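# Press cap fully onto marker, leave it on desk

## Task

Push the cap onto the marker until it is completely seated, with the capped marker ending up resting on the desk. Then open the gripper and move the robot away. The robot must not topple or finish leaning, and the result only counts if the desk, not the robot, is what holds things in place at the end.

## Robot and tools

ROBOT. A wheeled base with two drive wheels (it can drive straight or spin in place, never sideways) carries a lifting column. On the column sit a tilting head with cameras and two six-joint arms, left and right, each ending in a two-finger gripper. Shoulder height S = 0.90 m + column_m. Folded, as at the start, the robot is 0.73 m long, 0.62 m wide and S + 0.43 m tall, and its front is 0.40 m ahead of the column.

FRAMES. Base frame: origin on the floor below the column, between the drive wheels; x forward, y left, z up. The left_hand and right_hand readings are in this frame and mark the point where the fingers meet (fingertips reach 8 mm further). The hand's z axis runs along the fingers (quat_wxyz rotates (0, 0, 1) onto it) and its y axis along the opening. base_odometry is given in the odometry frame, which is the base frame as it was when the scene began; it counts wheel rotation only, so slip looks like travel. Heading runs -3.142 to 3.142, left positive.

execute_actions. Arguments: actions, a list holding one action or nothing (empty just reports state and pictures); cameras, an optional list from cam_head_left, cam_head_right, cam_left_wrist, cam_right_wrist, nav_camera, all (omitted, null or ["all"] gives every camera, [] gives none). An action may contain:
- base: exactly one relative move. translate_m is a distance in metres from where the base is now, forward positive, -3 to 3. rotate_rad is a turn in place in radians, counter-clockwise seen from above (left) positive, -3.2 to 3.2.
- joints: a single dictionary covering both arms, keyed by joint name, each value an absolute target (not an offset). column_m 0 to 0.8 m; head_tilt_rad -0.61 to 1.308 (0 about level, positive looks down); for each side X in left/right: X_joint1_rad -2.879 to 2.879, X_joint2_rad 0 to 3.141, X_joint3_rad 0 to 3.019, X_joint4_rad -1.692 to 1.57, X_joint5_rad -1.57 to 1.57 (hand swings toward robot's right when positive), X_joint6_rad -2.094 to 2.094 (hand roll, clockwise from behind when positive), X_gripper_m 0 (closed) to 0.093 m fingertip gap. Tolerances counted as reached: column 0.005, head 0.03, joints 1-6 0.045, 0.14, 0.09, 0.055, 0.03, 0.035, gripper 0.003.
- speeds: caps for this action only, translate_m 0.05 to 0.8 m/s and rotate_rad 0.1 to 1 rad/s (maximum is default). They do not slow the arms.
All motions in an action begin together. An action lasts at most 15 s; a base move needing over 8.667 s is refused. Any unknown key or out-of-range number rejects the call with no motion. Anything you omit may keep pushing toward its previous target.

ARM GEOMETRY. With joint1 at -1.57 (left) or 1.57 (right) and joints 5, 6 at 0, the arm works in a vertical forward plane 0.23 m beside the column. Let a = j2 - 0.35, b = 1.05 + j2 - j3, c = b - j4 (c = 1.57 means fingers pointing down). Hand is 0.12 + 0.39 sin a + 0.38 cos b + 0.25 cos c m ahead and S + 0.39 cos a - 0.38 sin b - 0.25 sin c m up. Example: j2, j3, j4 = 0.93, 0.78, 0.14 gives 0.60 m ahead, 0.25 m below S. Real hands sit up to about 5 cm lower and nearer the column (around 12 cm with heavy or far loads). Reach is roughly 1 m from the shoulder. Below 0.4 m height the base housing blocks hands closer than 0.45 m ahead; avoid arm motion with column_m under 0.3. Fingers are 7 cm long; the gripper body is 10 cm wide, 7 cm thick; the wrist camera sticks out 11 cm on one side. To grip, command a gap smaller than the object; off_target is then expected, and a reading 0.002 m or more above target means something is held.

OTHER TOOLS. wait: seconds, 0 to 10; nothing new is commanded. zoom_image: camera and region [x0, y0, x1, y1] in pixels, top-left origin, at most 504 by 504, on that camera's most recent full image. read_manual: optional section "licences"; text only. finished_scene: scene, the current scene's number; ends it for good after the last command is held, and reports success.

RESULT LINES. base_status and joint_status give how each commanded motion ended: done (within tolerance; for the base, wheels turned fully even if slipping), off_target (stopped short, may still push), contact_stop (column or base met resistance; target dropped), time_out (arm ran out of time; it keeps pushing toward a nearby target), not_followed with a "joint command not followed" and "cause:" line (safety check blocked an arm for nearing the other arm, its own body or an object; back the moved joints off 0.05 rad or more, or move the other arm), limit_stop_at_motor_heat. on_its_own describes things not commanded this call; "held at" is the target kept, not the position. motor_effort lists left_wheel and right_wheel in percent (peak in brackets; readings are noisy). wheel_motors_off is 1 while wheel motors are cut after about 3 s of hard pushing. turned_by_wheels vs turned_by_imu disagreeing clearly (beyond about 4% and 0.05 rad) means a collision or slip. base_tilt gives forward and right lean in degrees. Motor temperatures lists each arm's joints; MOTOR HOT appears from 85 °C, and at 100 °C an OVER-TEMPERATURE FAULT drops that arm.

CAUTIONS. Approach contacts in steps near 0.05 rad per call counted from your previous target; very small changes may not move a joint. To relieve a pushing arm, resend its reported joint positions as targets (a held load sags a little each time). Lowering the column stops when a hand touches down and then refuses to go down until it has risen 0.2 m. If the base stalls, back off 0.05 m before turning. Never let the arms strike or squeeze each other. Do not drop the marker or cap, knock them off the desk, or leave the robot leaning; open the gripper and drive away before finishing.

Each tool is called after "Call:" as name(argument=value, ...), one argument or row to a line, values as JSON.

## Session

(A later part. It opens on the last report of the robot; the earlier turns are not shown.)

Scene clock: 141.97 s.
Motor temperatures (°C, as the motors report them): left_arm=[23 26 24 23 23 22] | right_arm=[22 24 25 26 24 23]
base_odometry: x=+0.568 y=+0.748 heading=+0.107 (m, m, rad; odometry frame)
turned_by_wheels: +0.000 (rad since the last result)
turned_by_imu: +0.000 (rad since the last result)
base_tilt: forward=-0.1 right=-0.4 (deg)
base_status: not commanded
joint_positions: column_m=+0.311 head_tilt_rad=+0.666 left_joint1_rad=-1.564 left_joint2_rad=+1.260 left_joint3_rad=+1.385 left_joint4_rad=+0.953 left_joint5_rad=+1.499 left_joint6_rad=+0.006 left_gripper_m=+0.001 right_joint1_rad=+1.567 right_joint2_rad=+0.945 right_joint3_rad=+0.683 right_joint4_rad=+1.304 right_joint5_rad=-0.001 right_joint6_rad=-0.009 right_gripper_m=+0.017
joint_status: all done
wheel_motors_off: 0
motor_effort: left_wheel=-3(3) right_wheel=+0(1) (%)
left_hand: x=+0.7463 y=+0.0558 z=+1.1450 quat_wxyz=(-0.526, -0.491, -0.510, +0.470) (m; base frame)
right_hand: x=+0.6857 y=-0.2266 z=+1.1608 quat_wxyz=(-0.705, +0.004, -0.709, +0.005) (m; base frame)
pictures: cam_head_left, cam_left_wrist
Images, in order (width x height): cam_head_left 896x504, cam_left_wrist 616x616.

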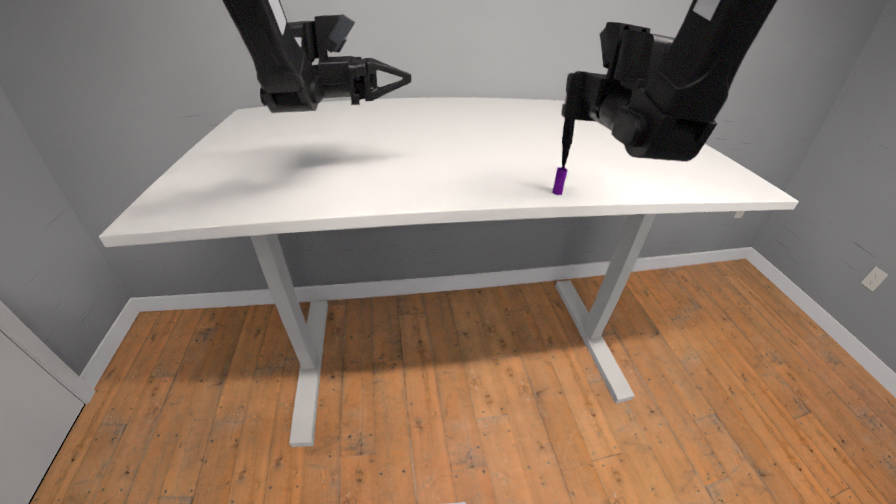

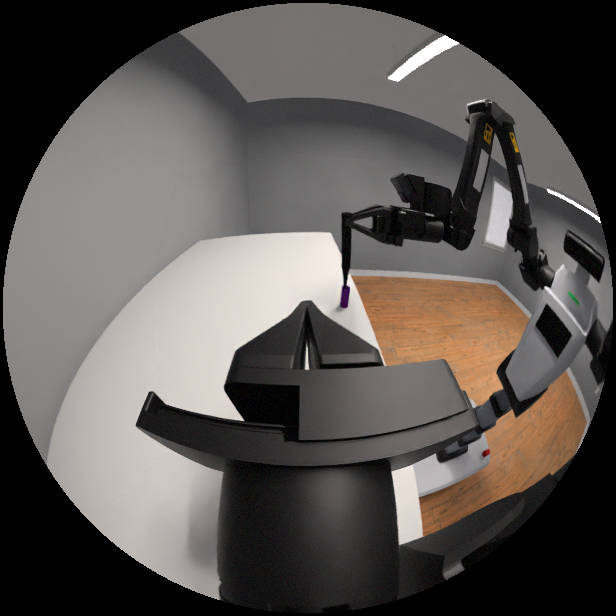

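Call:
execute_actions(
  actions=[
    {"joints":{"column_m":0.297}},
  ],
  cameras=["cam_left_wrist","cam_head_left"],
)

Call:
zoom_image(
  camera="cam_left_wrist",
  region=[300, 200, 400, 300],
)

Call:
zoom_image(
  camera="cam_head_left",
  region=[520, 105, 620, 205],
)

Scene clock: 144.27 s.
Motor temperatures (°C, as the motors report them): left_arm=[23 26 24 23 23 22] | right_arm=[22 24 25 26 24 23]
base_odometry: x=+0.568 y=+0.748 heading=+0.107 (m, m, rad; odometry frame)
turned_by_wheels: +0.000 (rad since the last result)
turned_by_imu: +0.001 (rad since the last result)
base_tilt: forward=-0.1 right=-0.5 (deg)
base_status: not commanded
joint_positions: column_m=+0.297 head_tilt_rad=+0.666 left_joint1_rad=-1.564 left_joint2_rad=+1.261 left_joint3_rad=+1.385 left_joint4_rad=+0.953 left_joint5_rad=+1.499 left_joint6_rad=+0.006 left_gripper_m=+0.001 right_joint1_rad=+1.567 right_joint2_rad=+0.945 right_joint3_rad=+0.683 right_joint4_rad=+1.304 right_joint5_rad=-0.001 right_joint6_rad=-0.009 right_gripper_m=+0.017
joint_status: all done
wheel_motors_off: 0
motor_effort: left_wheel=-3(4) right_wheel=+3(3) (%)
left_hand: x=+0.7462 y=+0.0559 z=+1.1308 quat_wxyz=(-0.526, -0.491, -0.511, +0.470) (m; base frame)
right_hand: x=+0.6857 y=-0.2266 z=+1.1468 quat_wxyz=(-0.705, +0.004, -0.709, +0.005) (m; base frame)
pictures: cam_head_left, cam_left_wrist
Images, in order (width x height): cam_head_left 896x504, cam_left_wrist 616x616.

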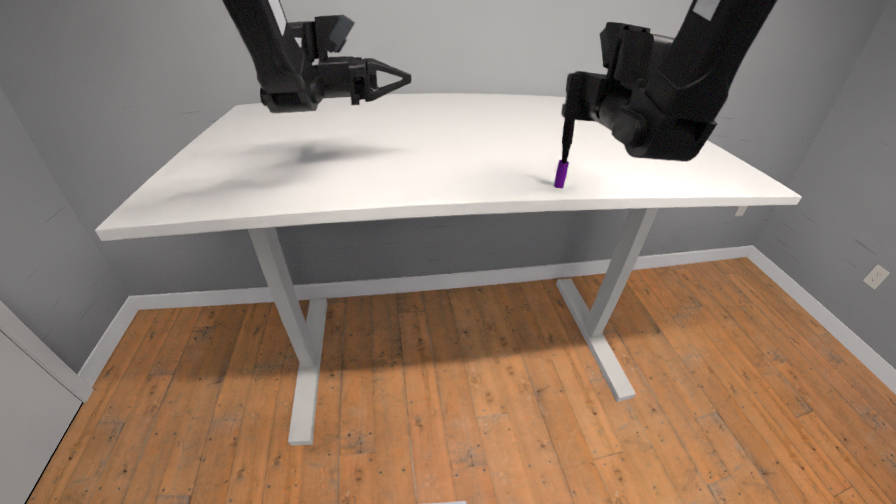

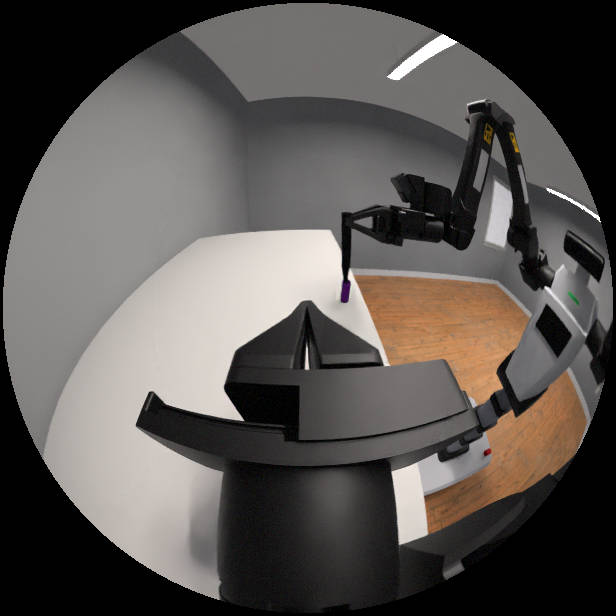

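Region (300, 200, 400, 300) of cam_left_wrist's 616x616 image, scaled by 5.040, with more detail than that image has.

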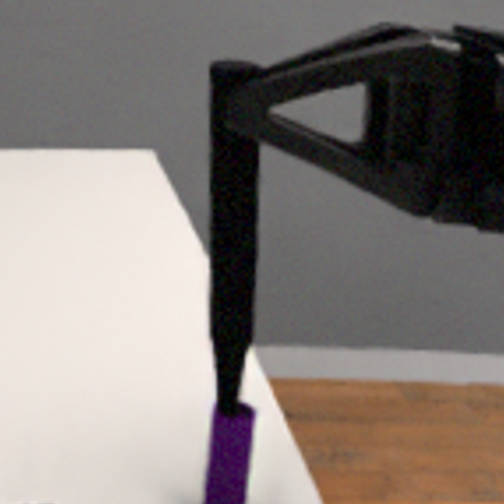

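Region (520, 105, 620, 205) of cam_head_left's 896x504 image, scaled by 5.040, with more detail than that image has.

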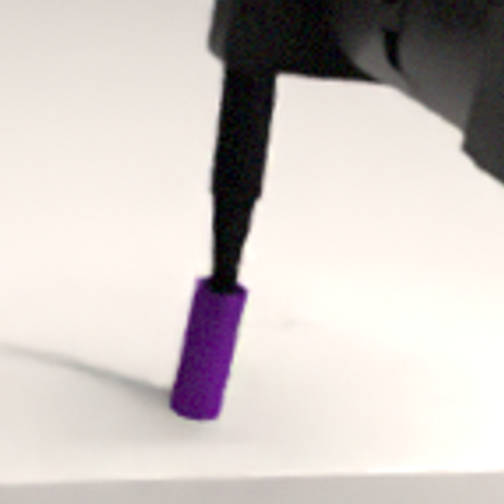

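Call:
execute_actions(
  actions=[
    {"joints":{"column_m":0.278}},
  ],
  cameras=["cam_left_wrist","cam_head_left"],
)

Call:
zoom_image(
  camera="cam_left_wrist",
  region=[300, 200, 400, 300],
)

Call:
zoom_image(
  camera="cam_head_left",
  region=[520, 105, 620, 205],
)

Scene clock: 146.57 s.
Motor temperatures (°C, as the motors report them): left_arm=[23 26 25 23 23 22] | right_arm=[22 24 25 26 24 23]
base_odometry: x=+0.568 y=+0.748 heading=+0.107 (m, m, rad; odometry frame)
turned_by_wheels: +0.000 (rad since the last result)
turned_by_imu: +0.001 (rad since the last result)
base_tilt: forward=-0.1 right=-0.4 (deg)
base_status: not commanded
joint_positions: column_m=+0.278 head_tilt_rad=+0.666 left_joint1_rad=-1.564 left_joint2_rad=+1.261 left_joint3_rad=+1.385 left_joint4_rad=+0.953 left_joint5_rad=+1.499 left_joint6_rad=+0.006 left_gripper_m=+0.001 right_joint1_rad=+1.567 right_joint2_rad=+0.945 right_joint3_rad=+0.683 right_joint4_rad=+1.304 right_joint5_rad=-0.001 right_joint6_rad=-0.009 right_gripper_m=+0.017
joint_status: all done
wheel_motors_off: 0
motor_effort: left_wheel=-4(4) right_wheel=+2(1) (%)
left_hand: x=+0.7462 y=+0.0559 z=+1.1118 quat_wxyz=(-0.526, -0.491, -0.511, +0.470) (m; base frame)
right_hand: x=+0.6857 y=-0.2266 z=+1.1278 quat_wxyz=(-0.705, +0.004, -0.709, +0.005) (m; base frame)
pictures: cam_head_left, cam_left_wrist
Images, in order (width x height): cam_head_left 896x504, cam_left_wrist 616x616.

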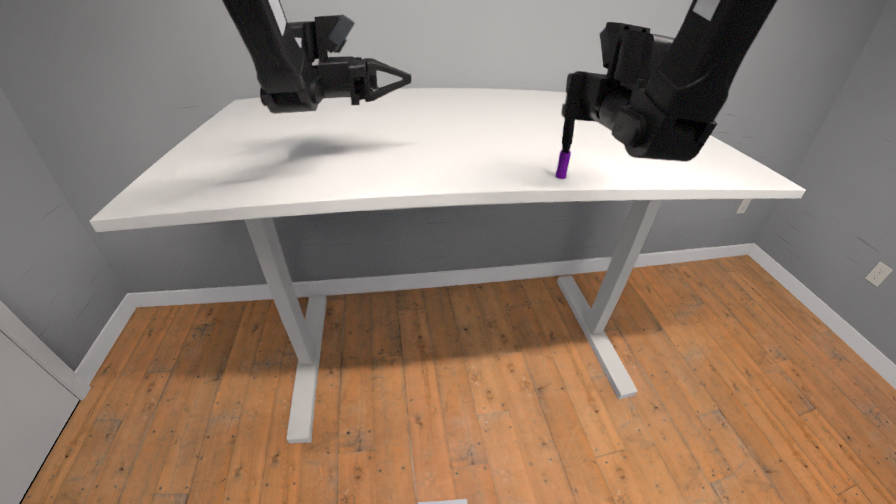

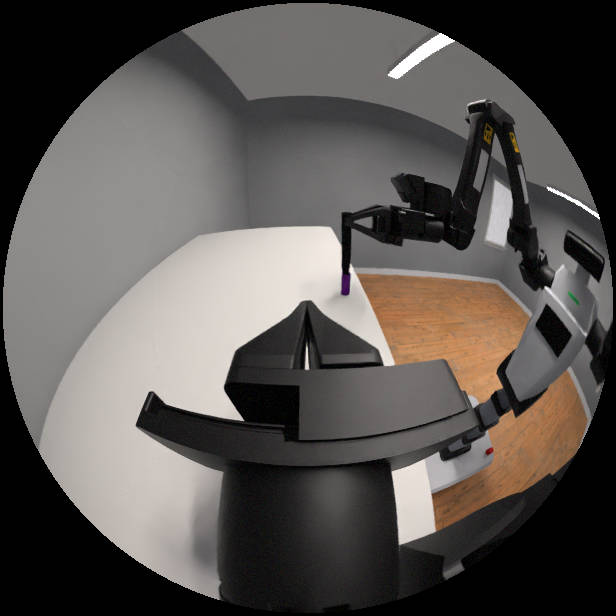

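Region (300, 200, 400, 300) of cam_left_wrist's 616x616 image, scaled by 5.040, with more detail than that image has.

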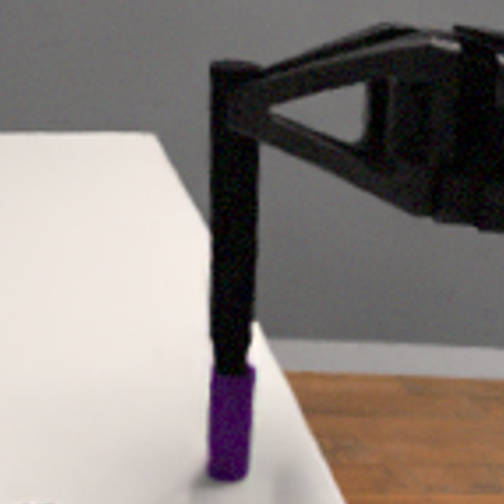

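Region (520, 105, 620, 205) of cam_head_left's 896x504 image, scaled by 5.040, with more detail than that image has.

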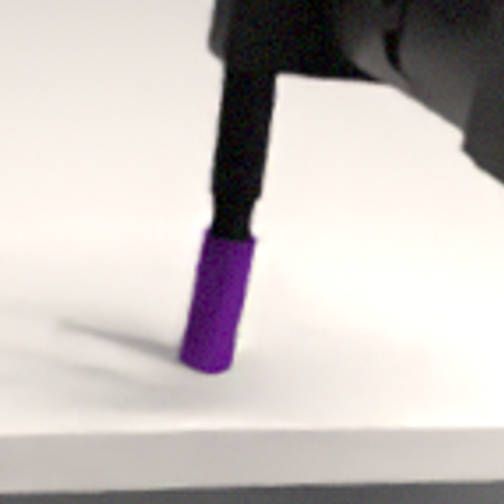

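Call:
execute_actions(
  actions=[
    {"joints":{"column_m":0.262}},
  ],
  cameras=["cam_left_wrist","cam_head_left"],
)

Call:
zoom_image(
  camera="cam_left_wrist",
  region=[300, 200, 400, 300],
)

Call:
zoom_image(
  camera="cam_head_left",
  region=[520, 105, 620, 205],
)

Scene clock: 148.90 s.
Motor temperatures (°C, as the motors report them): left_arm=[23 26 25 23 23 22] | right_arm=[22 24 25 26 24 23]
base_odometry: x=+0.568 y=+0.748 heading=+0.107 (m, m, rad; odometry frame)
turned_by_wheels: +0.000 (rad since the last result)
turned_by_imu: +0.001 (rad since the last result)
base_tilt: forward=-0.1 right=-0.5 (deg)
base_status: not commanded
joint_positions: column_m=+0.262 head_tilt_rad=+0.666 left_joint1_rad=-1.564 left_joint2_rad=+1.261 left_joint3_rad=+1.385 left_joint4_rad=+0.953 left_joint5_rad=+1.499 left_joint6_rad=+0.006 left_gripper_m=+0.001 right_joint1_rad=+1.567 right_joint2_rad=+0.945 right_joint3_rad=+0.684 right_joint4_rad=+1.313 right_joint5_rad=-0.001 right_joint6_rad=-0.008 right_gripper_m=+0.017
joint_status: all done
wheel_motors_off: 0
motor_effort: left_wheel=-4(5) right_wheel=+4(0) (%)
left_hand: x=+0.7462 y=+0.0559 z=+1.0955 quat_wxyz=(-0.526, -0.491, -0.511, +0.470) (m; base frame)
right_hand: x=+0.6861 y=-0.2266 z=+1.1144 quat_wxyz=(-0.709, +0.004, -0.705, +0.004) (m; base frame)
pictures: cam_head_left, cam_left_wrist
Images, in order (width x height): cam_head_left 896x504, cam_left_wrist 616x616.

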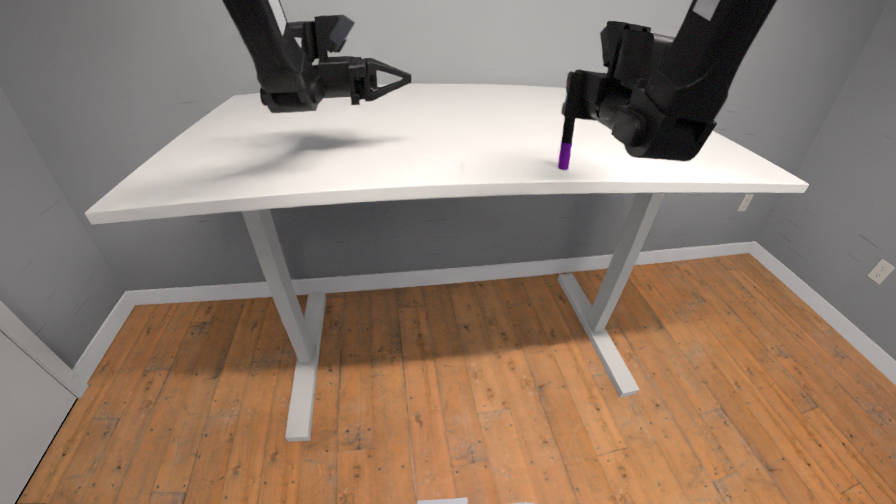

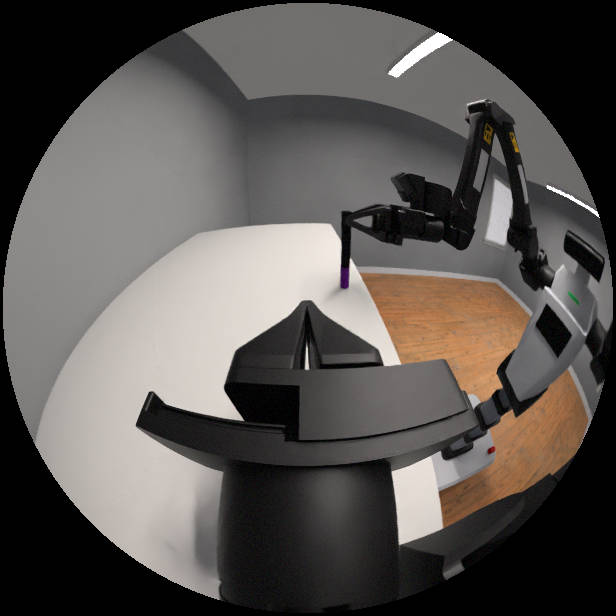

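Region (300, 200, 400, 300) of cam_left_wrist's 616x616 image, scaled by 5.040, with more detail than that image has.

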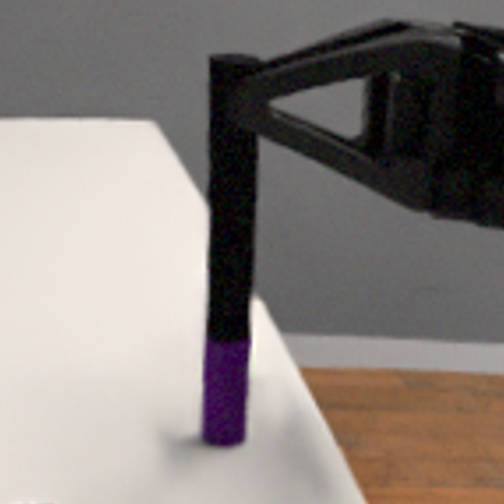

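Region (520, 105, 620, 205) of cam_head_left's 896x504 image, scaled by 5.040, with more detail than that image has.

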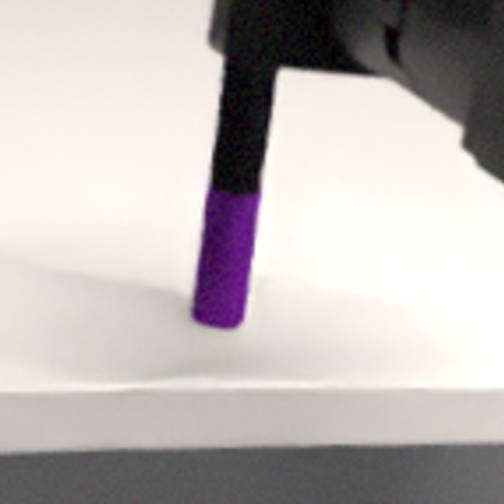

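Call:
execute_actions(
  actions=[
    {"joints":{"column_m":0.247}},
  ],
  cameras=["cam_left_wrist","cam_head_left"],
)

Call:
zoom_image(
  camera="cam_left_wrist",
  region=[300, 200, 400, 300],
)

Call:
zoom_image(
  camera="cam_head_left",
  region=[540, 120, 590, 170],
)

Scene clock: 151.30 s.
Motor temperatures (°C, as the motors report them): left_arm=[23 27 25 23 23 22] | right_arm=[22 24 25 26 24 23]
base_odometry: x=+0.568 y=+0.748 heading=+0.107 (m, m, rad; odometry frame)
turned_by_wheels: +0.000 (rad since the last result)
turned_by_imu: +0.001 (rad since the last result)
base_tilt: forward=-0.1 right=-0.5 (deg)
base_status: not commanded
joint_positions: column_m=+0.247 head_tilt_rad=+0.666 left_joint1_rad=-1.564 left_joint2_rad=+1.261 left_joint3_rad=+1.385 left_joint4_rad=+0.953 left_joint5_rad=+1.499 left_joint6_rad=+0.006 left_gripper_m=+0.001 right_joint1_rad=+1.567 right_joint2_rad=+0.935 right_joint3_rad=+0.693 right_joint4_rad=+1.331 right_joint5_rad=-0.001 right_joint6_rad=-0.008 right_gripper_m=+0.017
joint_status: all done
wheel_motors_off: 0
motor_effort: left_wheel=-4(4) right_wheel=+4(3) (%)
left_hand: x=+0.7462 y=+0.0559 z=+1.0805 quat_wxyz=(-0.526, -0.491, -0.511, +0.470) (m; base frame)
right_hand: x=+0.6898 y=-0.2266 z=+1.1124 quat_wxyz=(-0.722, +0.004, -0.692, +0.005) (m; base frame)
pictures: cam_head_left, cam_left_wrist
Images, in order (width x height): cam_head_left 896x504, cam_left_wrist 616x616.

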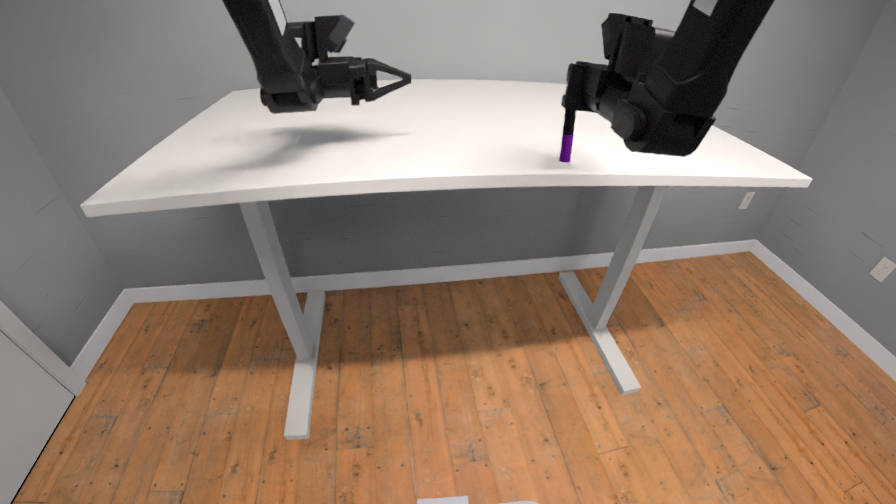

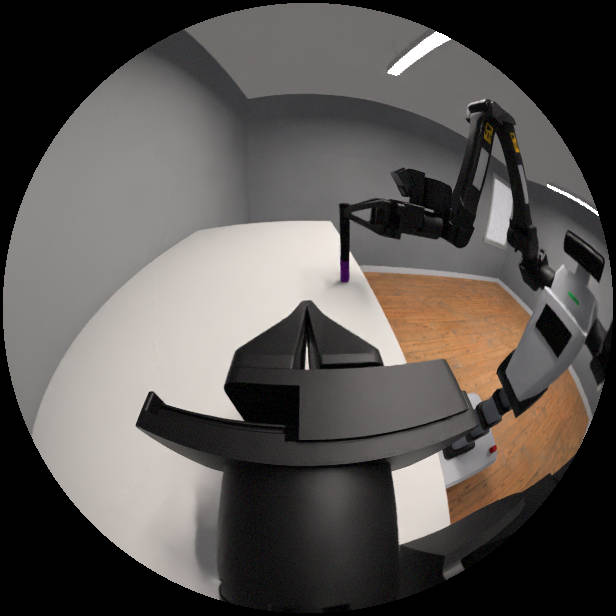

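Region (300, 200, 400, 300) of cam_left_wrist's 616x616 image, scaled by 5.040, with more detail than that image has.

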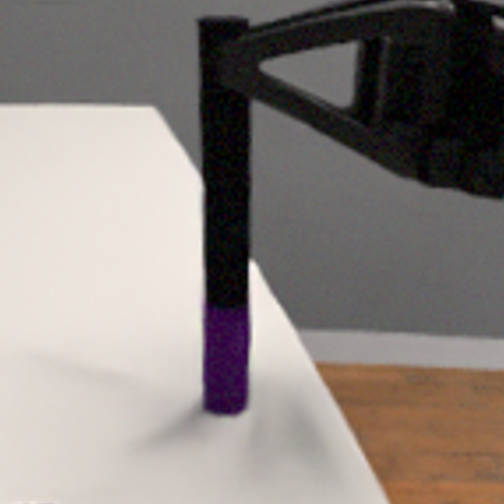

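Region (540, 120, 590, 170) of cam_head_left's 896x504 image, scaled by 10.080, with more detail than that image has.

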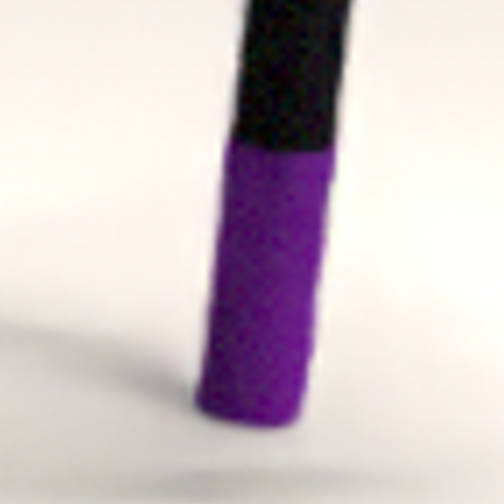

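Call:
execute_actions(
  actions=[
    {"joints":{"right_joint2_rad":1.0,"right_joint3_rad":0.65,"right_joint4_rad":1.27}},
  ],
  cameras=["cam_left_wrist","cam_head_left"],
)

Call:
zoom_image(
  camera="cam_left_wrist",
  region=[300, 200, 400, 300],
)

Call:
zoom_image(
  camera="cam_head_left",
  region=[540, 120, 590, 170],
)

Scene clock: 154.83 s.
Motor temperatures (°C, as the motors report them): left_arm=[23 27 25 23 23 22] | right_arm=[22 24 25 26 24 23]
base_odometry: x=+0.568 y=+0.748 heading=+0.107 (m, m, rad; odometry frame)
turned_by_wheels: +0.000 (rad since the last result)
turned_by_imu: +0.001 (rad since the last result)
base_tilt: forward=-0.2 right=-0.5 (deg)
base_status: not commanded
joint_positions: column_m=+0.247 head_tilt_rad=+0.666 left_joint1_rad=-1.564 left_joint2_rad=+1.261 left_joint3_rad=+1.385 left_joint4_rad=+0.953 left_joint5_rad=+1.499 left_joint6_rad=+0.006 left_gripper_m=+0.001 right_joint1_rad=+1.567 right_joint2_rad=+0.934 right_joint3_rad=+0.688 right_joint4_rad=+1.327 right_joint5_rad=-0.001 right_joint6_rad=-0.008 right_gripper_m=+0.017
joint_status: right_joint4_rad time_out (moved -0.004 of -0.061); the others done
wheel_motors_off: 0
on_its_own: right_joint4_rad reads +1.327 and still pushes toward +1.270 since a time_out
motor_effort: left_wheel=-4(5) right_wheel=+4(1) (%)
left_hand: x=+0.7462 y=+0.0559 z=+1.0805 quat_wxyz=(-0.526, -0.491, -0.511, +0.470) (m; base frame)
right_hand: x=+0.6879 y=-0.2266 z=+1.1102 quat_wxyz=(-0.719, +0.004, -0.695, +0.005) (m; base frame)
pictures: cam_head_left, cam_left_wrist
Images, in order (width x height): cam_head_left 896x504, cam_left_wrist 616x616.

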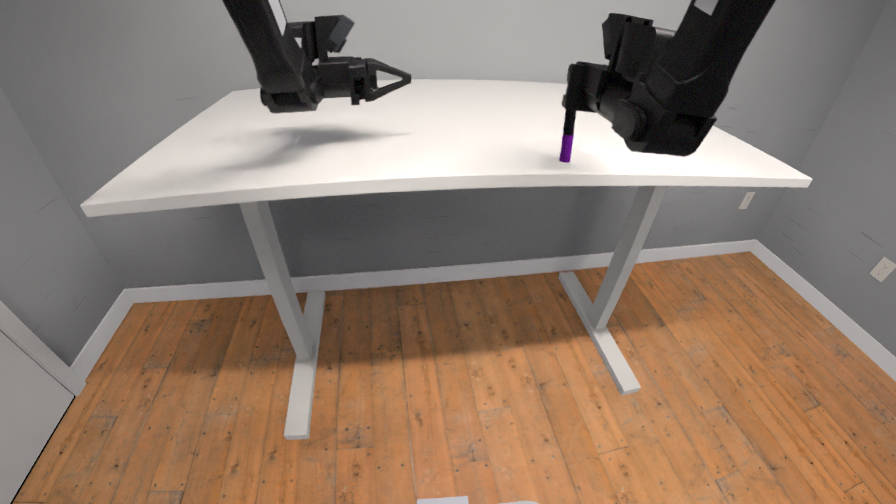

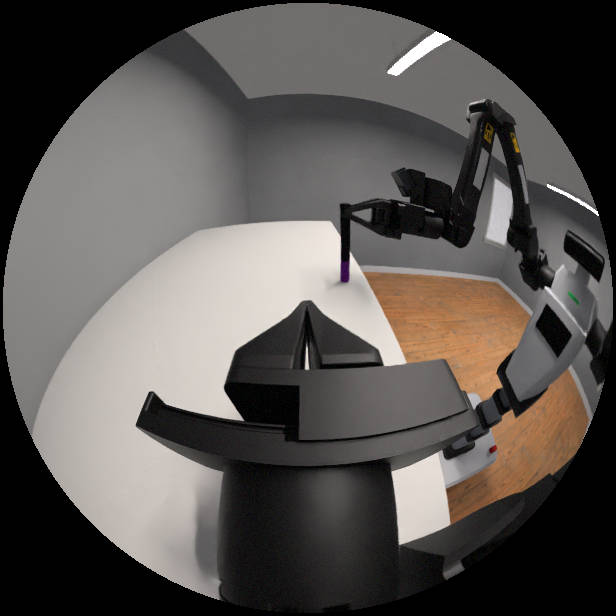

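Region (300, 200, 400, 300) of cam_left_wrist's 616x616 image, scaled by 5.040, with more detail than that image has.

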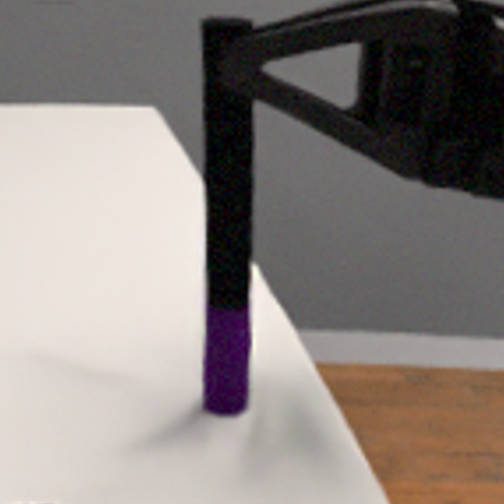

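Region (540, 120, 590, 170) of cam_head_left's 896x504 image, scaled by 10.080, with more detail than that image has.

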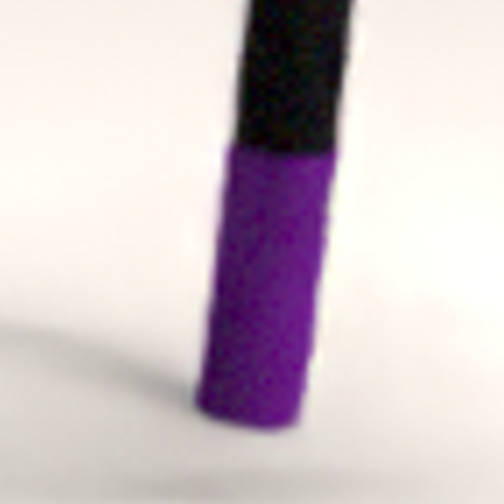

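Call:
execute_actions(
  actions=[
    {"joints":{"right_joint2_rad":1.07,"right_joint3_rad":0.62,"right_joint4_rad":1.19}},
  ],
  cameras=["cam_left_wrist"],
)

Call:
zoom_image(
  camera="cam_left_wrist",
  region=[300, 200, 400, 300],
)

Scene clock: 158.43 s.
Motor temperatures (°C, as the motors report them): left_arm=[23 27 25 23 23 22] | right_arm=[22 24 25 26 24 23]
base_odometry: x=+0.568 y=+0.748 heading=+0.107 (m, m, rad; odometry frame)
turned_by_wheels: +0.000 (rad since the last result)
turned_by_imu: +0.001 (rad since the last result)
base_tilt: forward=-0.2 right=-0.5 (deg)
base_status: not commanded
joint_positions: column_m=+0.247 head_tilt_rad=+0.666 left_joint1_rad=-1.564 left_joint2_rad=+1.261 left_joint3_rad=+1.385 left_joint4_rad=+0.953 left_joint5_rad=+1.499 left_joint6_rad=+0.006 left_gripper_m=+0.001 right_joint1_rad=+1.567 right_joint2_rad=+0.933 right_joint3_rad=+0.685 right_joint4_rad=+1.317 right_joint5_rad=-0.001 right_joint6_rad=-0.008 right_gripper_m=+0.017
joint_status: right_joint4_rad time_out (moved -0.010 of -0.137); the others done
wheel_motors_off: 0
on_its_own: right_joint4_rad reads +1.317 and still pushes toward +1.190 since a time_out
motor_effort: left_wheel=-5(5) right_wheel=+3(3) (%)
left_hand: x=+0.7462 y=+0.0559 z=+1.0805 quat_wxyz=(-0.526, -0.491, -0.511, +0.470) (m; base frame)
right_hand: x=+0.6868 y=-0.2266 z=+1.1072 quat_wxyz=(-0.715, +0.004, -0.699, +0.004) (m; base frame)
pictures: cam_left_wrist
Images, in order (width x height): cam_left_wrist 616x616.

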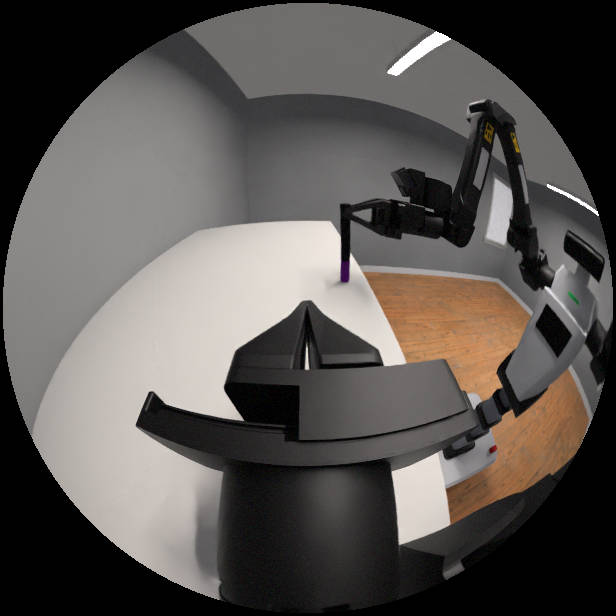

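Region (300, 200, 400, 300) of cam_left_wrist's 616x616 image, scaled by 5.040, with more detail than that image has.

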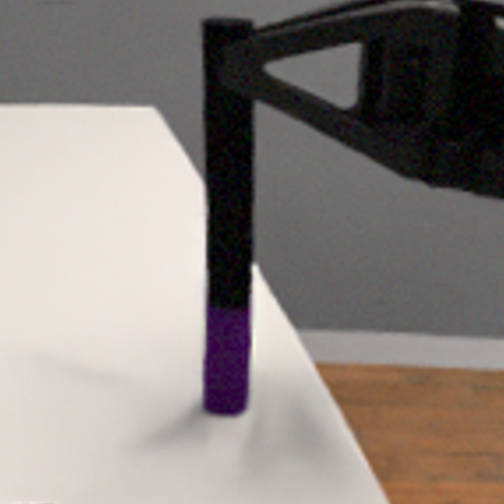

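Call:
zoom_image(
  camera="cam_left_wrist",
  region=[330, 245, 360, 285],
)

Call:
zoom_image(
  camera="cam_left_wrist",
  region=[325, 198, 365, 238],
)

Region (330, 245, 360, 285) of cam_left_wrist's 616x616 image, scaled by 12.600, with more detail than that image has; it fills the left 378 columns of this view, and the rest is white.

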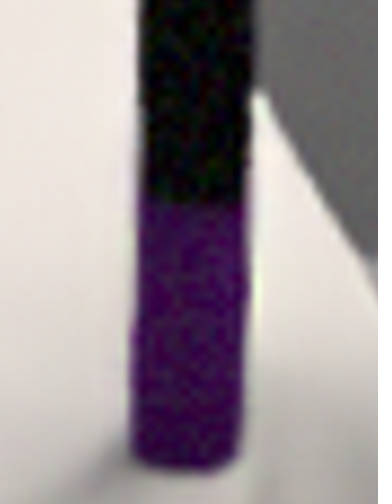

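Region (325, 198, 365, 238) of cam_left_wrist's 616x616 image, scaled by 12.600, with more detail than that image has.

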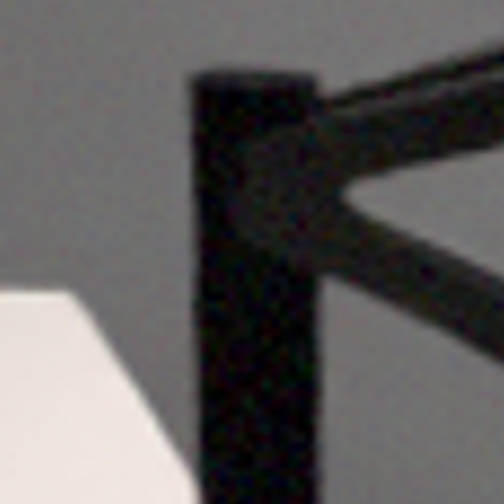

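Call:
execute_actions(
  actions=[
    {"joints":{"right_joint2_rad":1.12,"right_joint3_rad":0.59,"right_joint4_rad":1.12}},
  ],
  cameras=["cam_left_wrist"],
)

Call:
zoom_image(
  camera="cam_left_wrist",
  region=[300, 200, 400, 300],
)

Scene clock: 164.53 s.
Motor temperatures (°C, as the motors report them): left_arm=[23 27 25 23 23 22] | right_arm=[22 24 25 26 24 23]
base_odometry: x=+0.568 y=+0.748 heading=+0.107 (m, m, rad; odometry frame)
turned_by_wheels: +0.000 (rad since the last result)
turned_by_imu: +0.002 (rad since the last result)
base_tilt: forward=-0.1 right=-0.4 (deg)
base_status: not commanded
joint_positions: column_m=+0.247 head_tilt_rad=+0.666 left_joint1_rad=-1.564 left_joint2_rad=+1.261 left_joint3_rad=+1.385 left_joint4_rad=+0.953 left_joint5_rad=+1.499 left_joint6_rad=+0.006 left_gripper_m=+0.001 right_joint1_rad=+1.567 right_joint2_rad=+0.930 right_joint3_rad=+0.685 right_joint4_rad=+1.298 right_joint5_rad=-0.001 right_joint6_rad=-0.008 right_gripper_m=+0.017
joint_status: right_joint2_rad time_out (moved -0.004 of +0.187); right_joint3_rad time_out (moved +0.001 of -0.095); right_joint4_rad time_out (moved -0.019 of -0.197)
wheel_motors_off: 0
on_its_own: right_joint2_rad reads +0.930 and still pushes toward +1.120 since a time_out; right_joint3_rad reads +0.685 and still pushes toward +0.590 since a time_out; right_joint4_rad reads +1.298 and still pushes toward +1.120 since a time_out
motor_effort: left_wheel=-5(4) right_wheel=+3(3) (%)
left_hand: x=+0.7462 y=+0.0559 z=+1.0805 quat_wxyz=(-0.526, -0.491, -0.511, +0.470) (m; base frame)
right_hand: x=+0.6873 y=-0.2266 z=+1.1047 quat_wxyz=(-0.709, +0.004, -0.705, +0.004) (m; base frame)
pictures: cam_left_wrist
Images, in order (width x height): cam_left_wrist 616x616.

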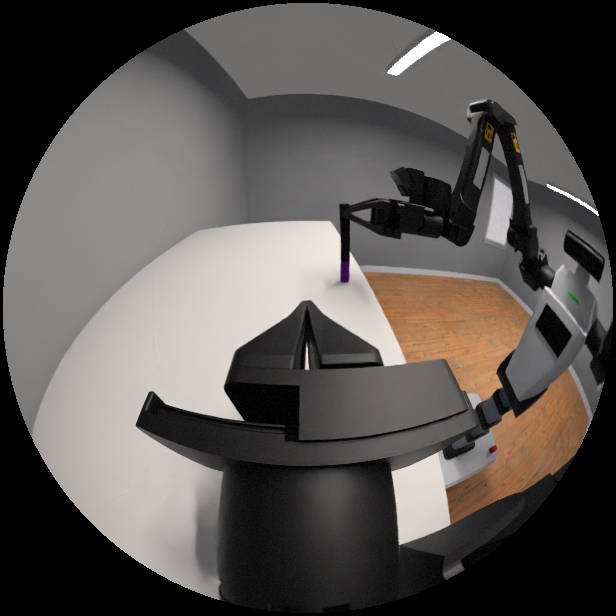

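Region (300, 200, 400, 300) of cam_left_wrist's 616x616 image, scaled by 5.040, with more detail than that image has.

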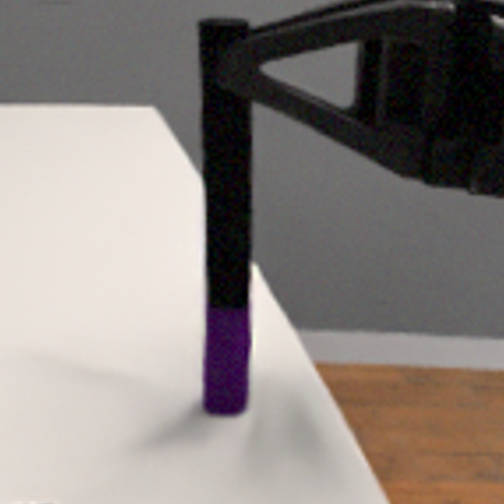

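Call:
execute_actions(
  actions=[
    {"joints":{"right_joint2_rad":0.93,"right_joint3_rad":0.685,"right_joint4_rad":1.31}},
  ],
  cameras=[],
)

Call:
execute_actions(
  actions=[
    {"base":{"translate_m":0.1},"joints":{"column_m":0.52,"left_joint5_rad":0,"left_joint2_rad":0.6,"left_joint3_rad":0.5,"left_joint4_rad":0.0}},
  ],
  cameras=["cam_head_left"],
)

Call:
execute_actions(
  actions=[
    {"base":{"translate_m":0.06},"joints":{"right_joint2_rad":1.25,"right_joint3_rad":1.26,"right_joint4_rad":-0.52,"right_joint6_rad":1.57,"column_m":0.45,"head_tilt_rad":0.95}},
  ],
  cameras=["cam_head_left","cam_right_wrist"],
)

Scene clock: 169.67 s.
Motor temperatures (°C, as the motors report them): left_arm=[23 27 25 23 23 22] | right_arm=[22 24 25 26 24 23]
base_odometry: x=+0.568 y=+0.748 heading=+0.107 (m, m, rad; odometry frame)
turned_by_wheels: +0.000 (rad since the last result)
turned_by_imu: +0.001 (rad since the last result)
base_tilt: forward=-0.1 right=-0.4 (deg)
base_status: not commanded
joint_positions: column_m=+0.247 head_tilt_rad=+0.666 left_joint1_rad=-1.564 left_joint2_rad=+1.261 left_joint3_rad=+1.385 left_joint4_rad=+0.953 left_joint5_rad=+1.499 left_joint6_rad=+0.006 left_gripper_m=+0.001 right_joint1_rad=+1.567 right_joint2_rad=+0.928 right_joint3_rad=+0.696 right_joint4_rad=+1.313 right_joint5_rad=-0.001 right_joint6_rad=-0.008 right_gripper_m=+0.017
joint_status: all done
wheel_motors_off: 0
motor_effort: left_wheel=-5(5) right_wheel=+3(4) (%)
left_hand: x=+0.7462 y=+0.0559 z=+1.0805 quat_wxyz=(-0.526, -0.491, -0.511, +0.470) (m; base frame)
right_hand: x=+0.6910 y=-0.2266 z=+1.1128 quat_wxyz=(-0.719, +0.004, -0.695, +0.005) (m; base frame)
pictures: none
No camera images: the call's "cameras" was empty. Leave "cameras" out to get every camera's image.

Scene clock: 173.83 s.
Motor temperatures (°C, as the motors report them): left_arm=[23 27 25 23 23 22] | right_arm=[22 24 25 26 24 23]
base_odometry: x=+0.667 y=+0.759 heading=+0.105 (m, m, rad; odometry frame)
turned_by_wheels: -0.001 (rad since the last result)
turned_by_imu: +0.000 (rad since the last result)
base_tilt: forward=-0.1 right=-0.5 (deg)
base_status: done
joint_positions: column_m=+0.520 head_tilt_rad=+0.666 left_joint1_rad=-1.564 left_joint2_rad=+0.607 left_joint3_rad=+0.485 left_joint4_rad=-0.001 left_joint5_rad=+0.002 left_joint6_rad=+0.006 left_gripper_m=+0.001 right_joint1_rad=+1.567 right_joint2_rad=+0.928 right_joint3_rad=+0.680 right_joint4_rad=+1.313 right_joint5_rad=-0.001 right_joint6_rad=-0.008 right_gripper_m=+0.017
joint_status: all done
wheel_motors_off: 0
motor_effort: left_wheel=-1(39) right_wheel=+0(51) (%)
left_hand: x=+0.4684 y=+0.2267 z=+1.2158 quat_wxyz=(-0.199, -0.002, -0.980, -0.003) (m; base frame)
right_hand: x=+0.6855 y=-0.2266 z=+1.3805 quat_wxyz=(-0.714, +0.004, -0.701, +0.004) (m; base frame)
pictures: cam_head_left
Images, in order (width x height): cam_head_left 896x504.

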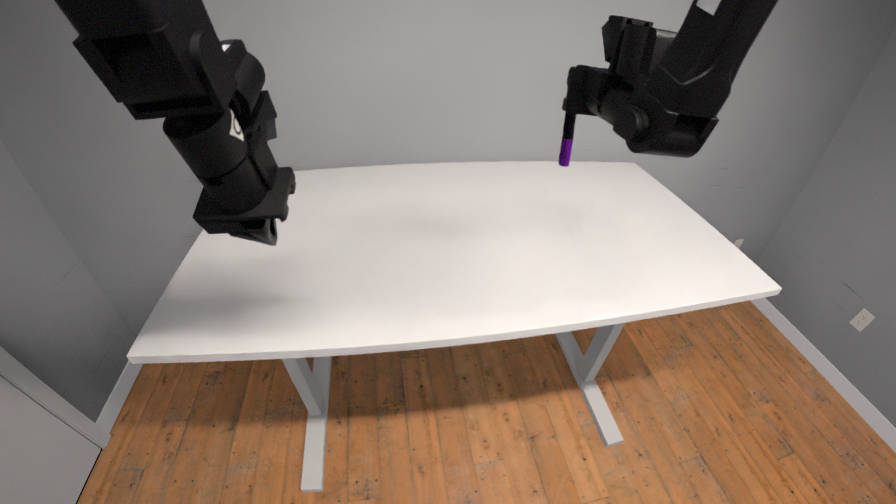

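Scene clock: 175.67 s.
Motor temperatures (°C, as the motors report them): left_arm=[23 27 25 23 23 22] | right_arm=[22 24 25 26 24 23]
base_odometry: x=+0.727 y=+0.765 heading=+0.104 (m, m, rad; odometry frame)
turned_by_wheels: -0.001 (rad since the last result)
turned_by_imu: -0.001 (rad since the last result)
base_tilt: forward=-0.1 right=-0.5 (deg)
base_status: done
joint_positions: column_m=+0.450 head_tilt_rad=+0.950 left_joint1_rad=-1.564 left_joint2_rad=+0.606 left_joint3_rad=+0.489 left_joint4_rad=-0.001 left_joint5_rad=+0.002 left_joint6_rad=+0.006 left_gripper_m=+0.001 right_joint1_rad=+1.567 right_joint2_rad=+1.260 right_joint3_rad=+1.252 right_joint4_rad=-0.514 right_joint5_rad=-0.001 right_joint6_rad=+1.561 right_gripper_m=+0.017
joint_status: all done
wheel_motors_off: 0
motor_effort: left_wheel=-2(41) right_wheel=+3(61) (%)
left_hand: x=+0.4707 y=+0.2267 z=+1.1473 quat_wxyz=(-0.201, -0.002, -0.980, -0.003) (m; base frame)
right_hand: x=+0.6169 y=-0.2274 z=+1.0090 quat_wxyz=(-0.001, -0.704, -0.710, +0.001) (m; base frame)
pictures: cam_head_left, cam_right_wrist
Images, in order (width x height): cam_head_left 896x504, cam_right_wrist 616x616.

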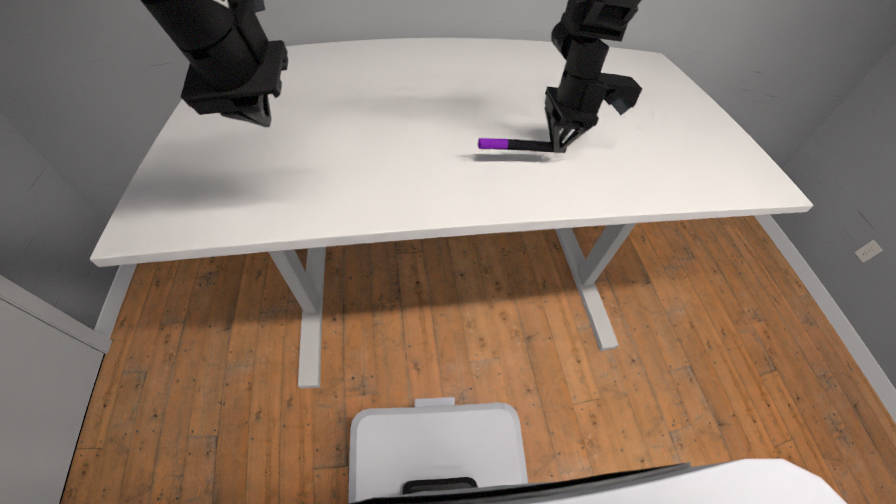

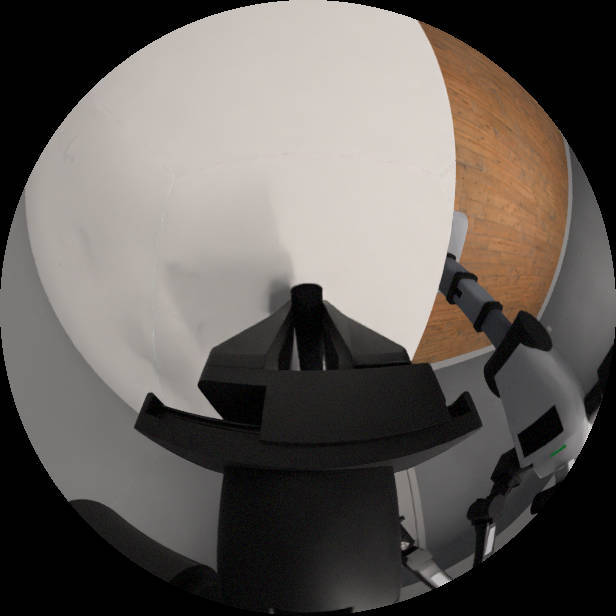

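Call:
execute_actions(
  actions=[
    {"joints":{"column_m":0.415}},
  ],
  cameras=[],
)

Call:
execute_actions(
  actions=[
    {"joints":{"right_gripper_m":0.05}},
  ],
  cameras=[],
)

Call:
execute_actions(
  actions=[
    {"joints":{"column_m":0.46}},
  ],
  cameras=["cam_head_left"],
)

Call:
zoom_image(
  camera="cam_head_left",
  region=[470, 115, 580, 185],
)

Scene clock: 178.07 s.
Motor temperatures (°C, as the motors report them): left_arm=[23 27 25 23 23 22] | right_arm=[22 24 25 26 24 23]
base_odometry: x=+0.727 y=+0.765 heading=+0.104 (m, m, rad; odometry frame)
turned_by_wheels: +0.000 (rad since the last result)
turned_by_imu: +0.001 (rad since the last result)
base_tilt: forward=-0.1 right=-0.5 (deg)
base_status: not commanded
joint_positions: column_m=+0.415 head_tilt_rad=+0.950 left_joint1_rad=-1.564 left_joint2_rad=+0.606 left_joint3_rad=+0.489 left_joint4_rad=-0.001 left_joint5_rad=+0.002 left_joint6_rad=+0.006 left_gripper_m=+0.001 right_joint1_rad=+1.567 right_joint2_rad=+1.260 right_joint3_rad=+1.252 right_joint4_rad=-0.514 right_joint5_rad=-0.001 right_joint6_rad=+1.561 right_gripper_m=+0.017
joint_status: all done
wheel_motors_off: 0
motor_effort: left_wheel=-2(2) right_wheel=+3(4) (%)
left_hand: x=+0.4707 y=+0.2267 z=+1.1123 quat_wxyz=(-0.201, -0.002, -0.980, -0.003) (m; base frame)
right_hand: x=+0.6169 y=-0.2274 z=+0.9739 quat_wxyz=(-0.001, -0.704, -0.710, +0.001) (m; base frame)
pictures: none
No camera images: the call's "cameras" was empty. Leave "cameras" out to get every camera's image.

Scene clock: 178.67 s.
Motor temperatures (°C, as the motors report them): left_arm=[23 27 25 23 23 22] | right_arm=[22 24 25 26 24 23]
base_odometry: x=+0.727 y=+0.765 heading=+0.104 (m, m, rad; odometry frame)
turned_by_wheels: +0.000 (rad since the last result)
turned_by_imu: +0.000 (rad since the last result)
base_tilt: forward=-0.1 right=-0.5 (deg)
base_status: not commanded
joint_positions: column_m=+0.415 head_tilt_rad=+0.950 left_joint1_rad=-1.564 left_joint2_rad=+0.606 left_joint3_rad=+0.489 left_joint4_rad=-0.001 left_joint5_rad=+0.002 left_joint6_rad=+0.006 left_gripper_m=+0.001 right_joint1_rad=+1.567 right_joint2_rad=+1.260 right_joint3_rad=+1.252 right_joint4_rad=-0.514 right_joint5_rad=-0.001 right_joint6_rad=+1.561 right_gripper_m=+0.050
joint_status: all done
wheel_motors_off: 0
motor_effort: left_wheel=-2(2) right_wheel=+3(4) (%)
left_hand: x=+0.4707 y=+0.2267 z=+1.1123 quat_wxyz=(-0.201, -0.002, -0.980, -0.003) (m; base frame)
right_hand: x=+0.6169 y=-0.2274 z=+0.9739 quat_wxyz=(-0.001, -0.704, -0.710, +0.001) (m; base frame)
pictures: none
No camera images: the call's "cameras" was empty. Leave "cameras" out to get every camera's image.

Scene clock: 179.83 s.
Motor temperatures (°C, as the motors report them): left_arm=[23 27 25 23 23 22] | right_arm=[22 24 25 26 24 23]
base_odometry: x=+0.727 y=+0.765 heading=+0.104 (m, m, rad; odometry frame)
turned_by_wheels: +0.000 (rad since the last result)
turned_by_imu: +0.000 (rad since the last result)
base_tilt: forward=-0.2 right=-0.5 (deg)
base_status: not commanded
joint_positions: column_m=+0.460 head_tilt_rad=+0.951 left_joint1_rad=-1.564 left_joint2_rad=+0.606 left_joint3_rad=+0.489 left_joint4_rad=-0.001 left_joint5_rad=+0.002 left_joint6_rad=+0.006 left_gripper_m=+0.001 right_joint1_rad=+1.567 right_joint2_rad=+1.260 right_joint3_rad=+1.252 right_joint4_rad=-0.514 right_joint5_rad=-0.001 right_joint6_rad=+1.561 right_gripper_m=+0.050
joint_status: all done
wheel_motors_off: 0
motor_effort: left_wheel=-2(2) right_wheel=+3(3) (%)
left_hand: x=+0.4707 y=+0.2267 z=+1.1572 quat_wxyz=(-0.201, -0.002, -0.980, -0.003) (m; base frame)
right_hand: x=+0.6169 y=-0.2274 z=+1.0188 quat_wxyz=(-0.001, -0.704, -0.710, +0.001) (m; base frame)
pictures: cam_head_left
Images, in order (width x height): cam_head_left 896x504.

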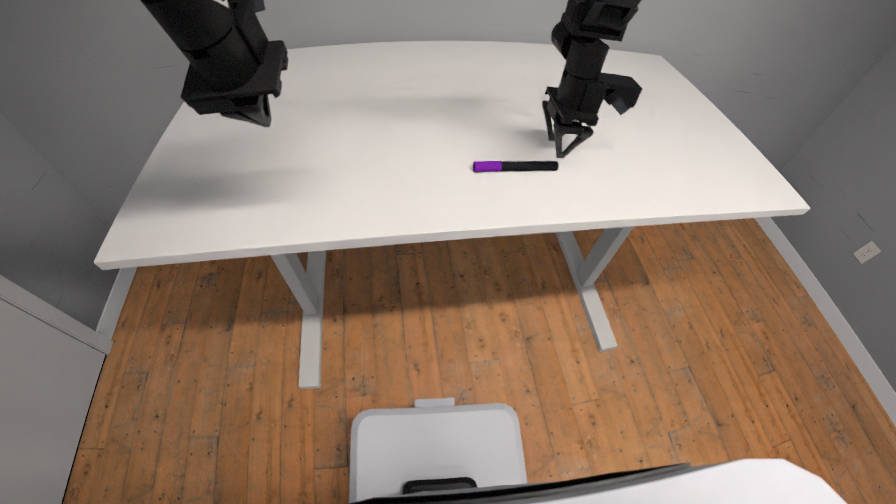

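Region (470, 115, 580, 185) of cam_head_left's 896x504 image, scaled by 4.582, with more detail than that image has; it fills the top 321 rows of this view, and the rest is white.

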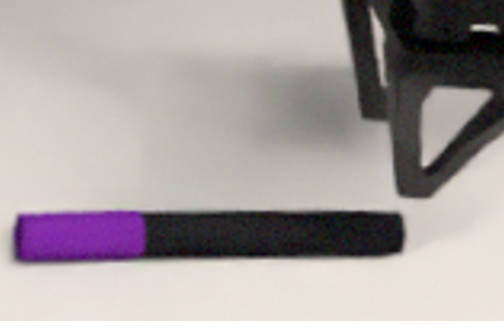

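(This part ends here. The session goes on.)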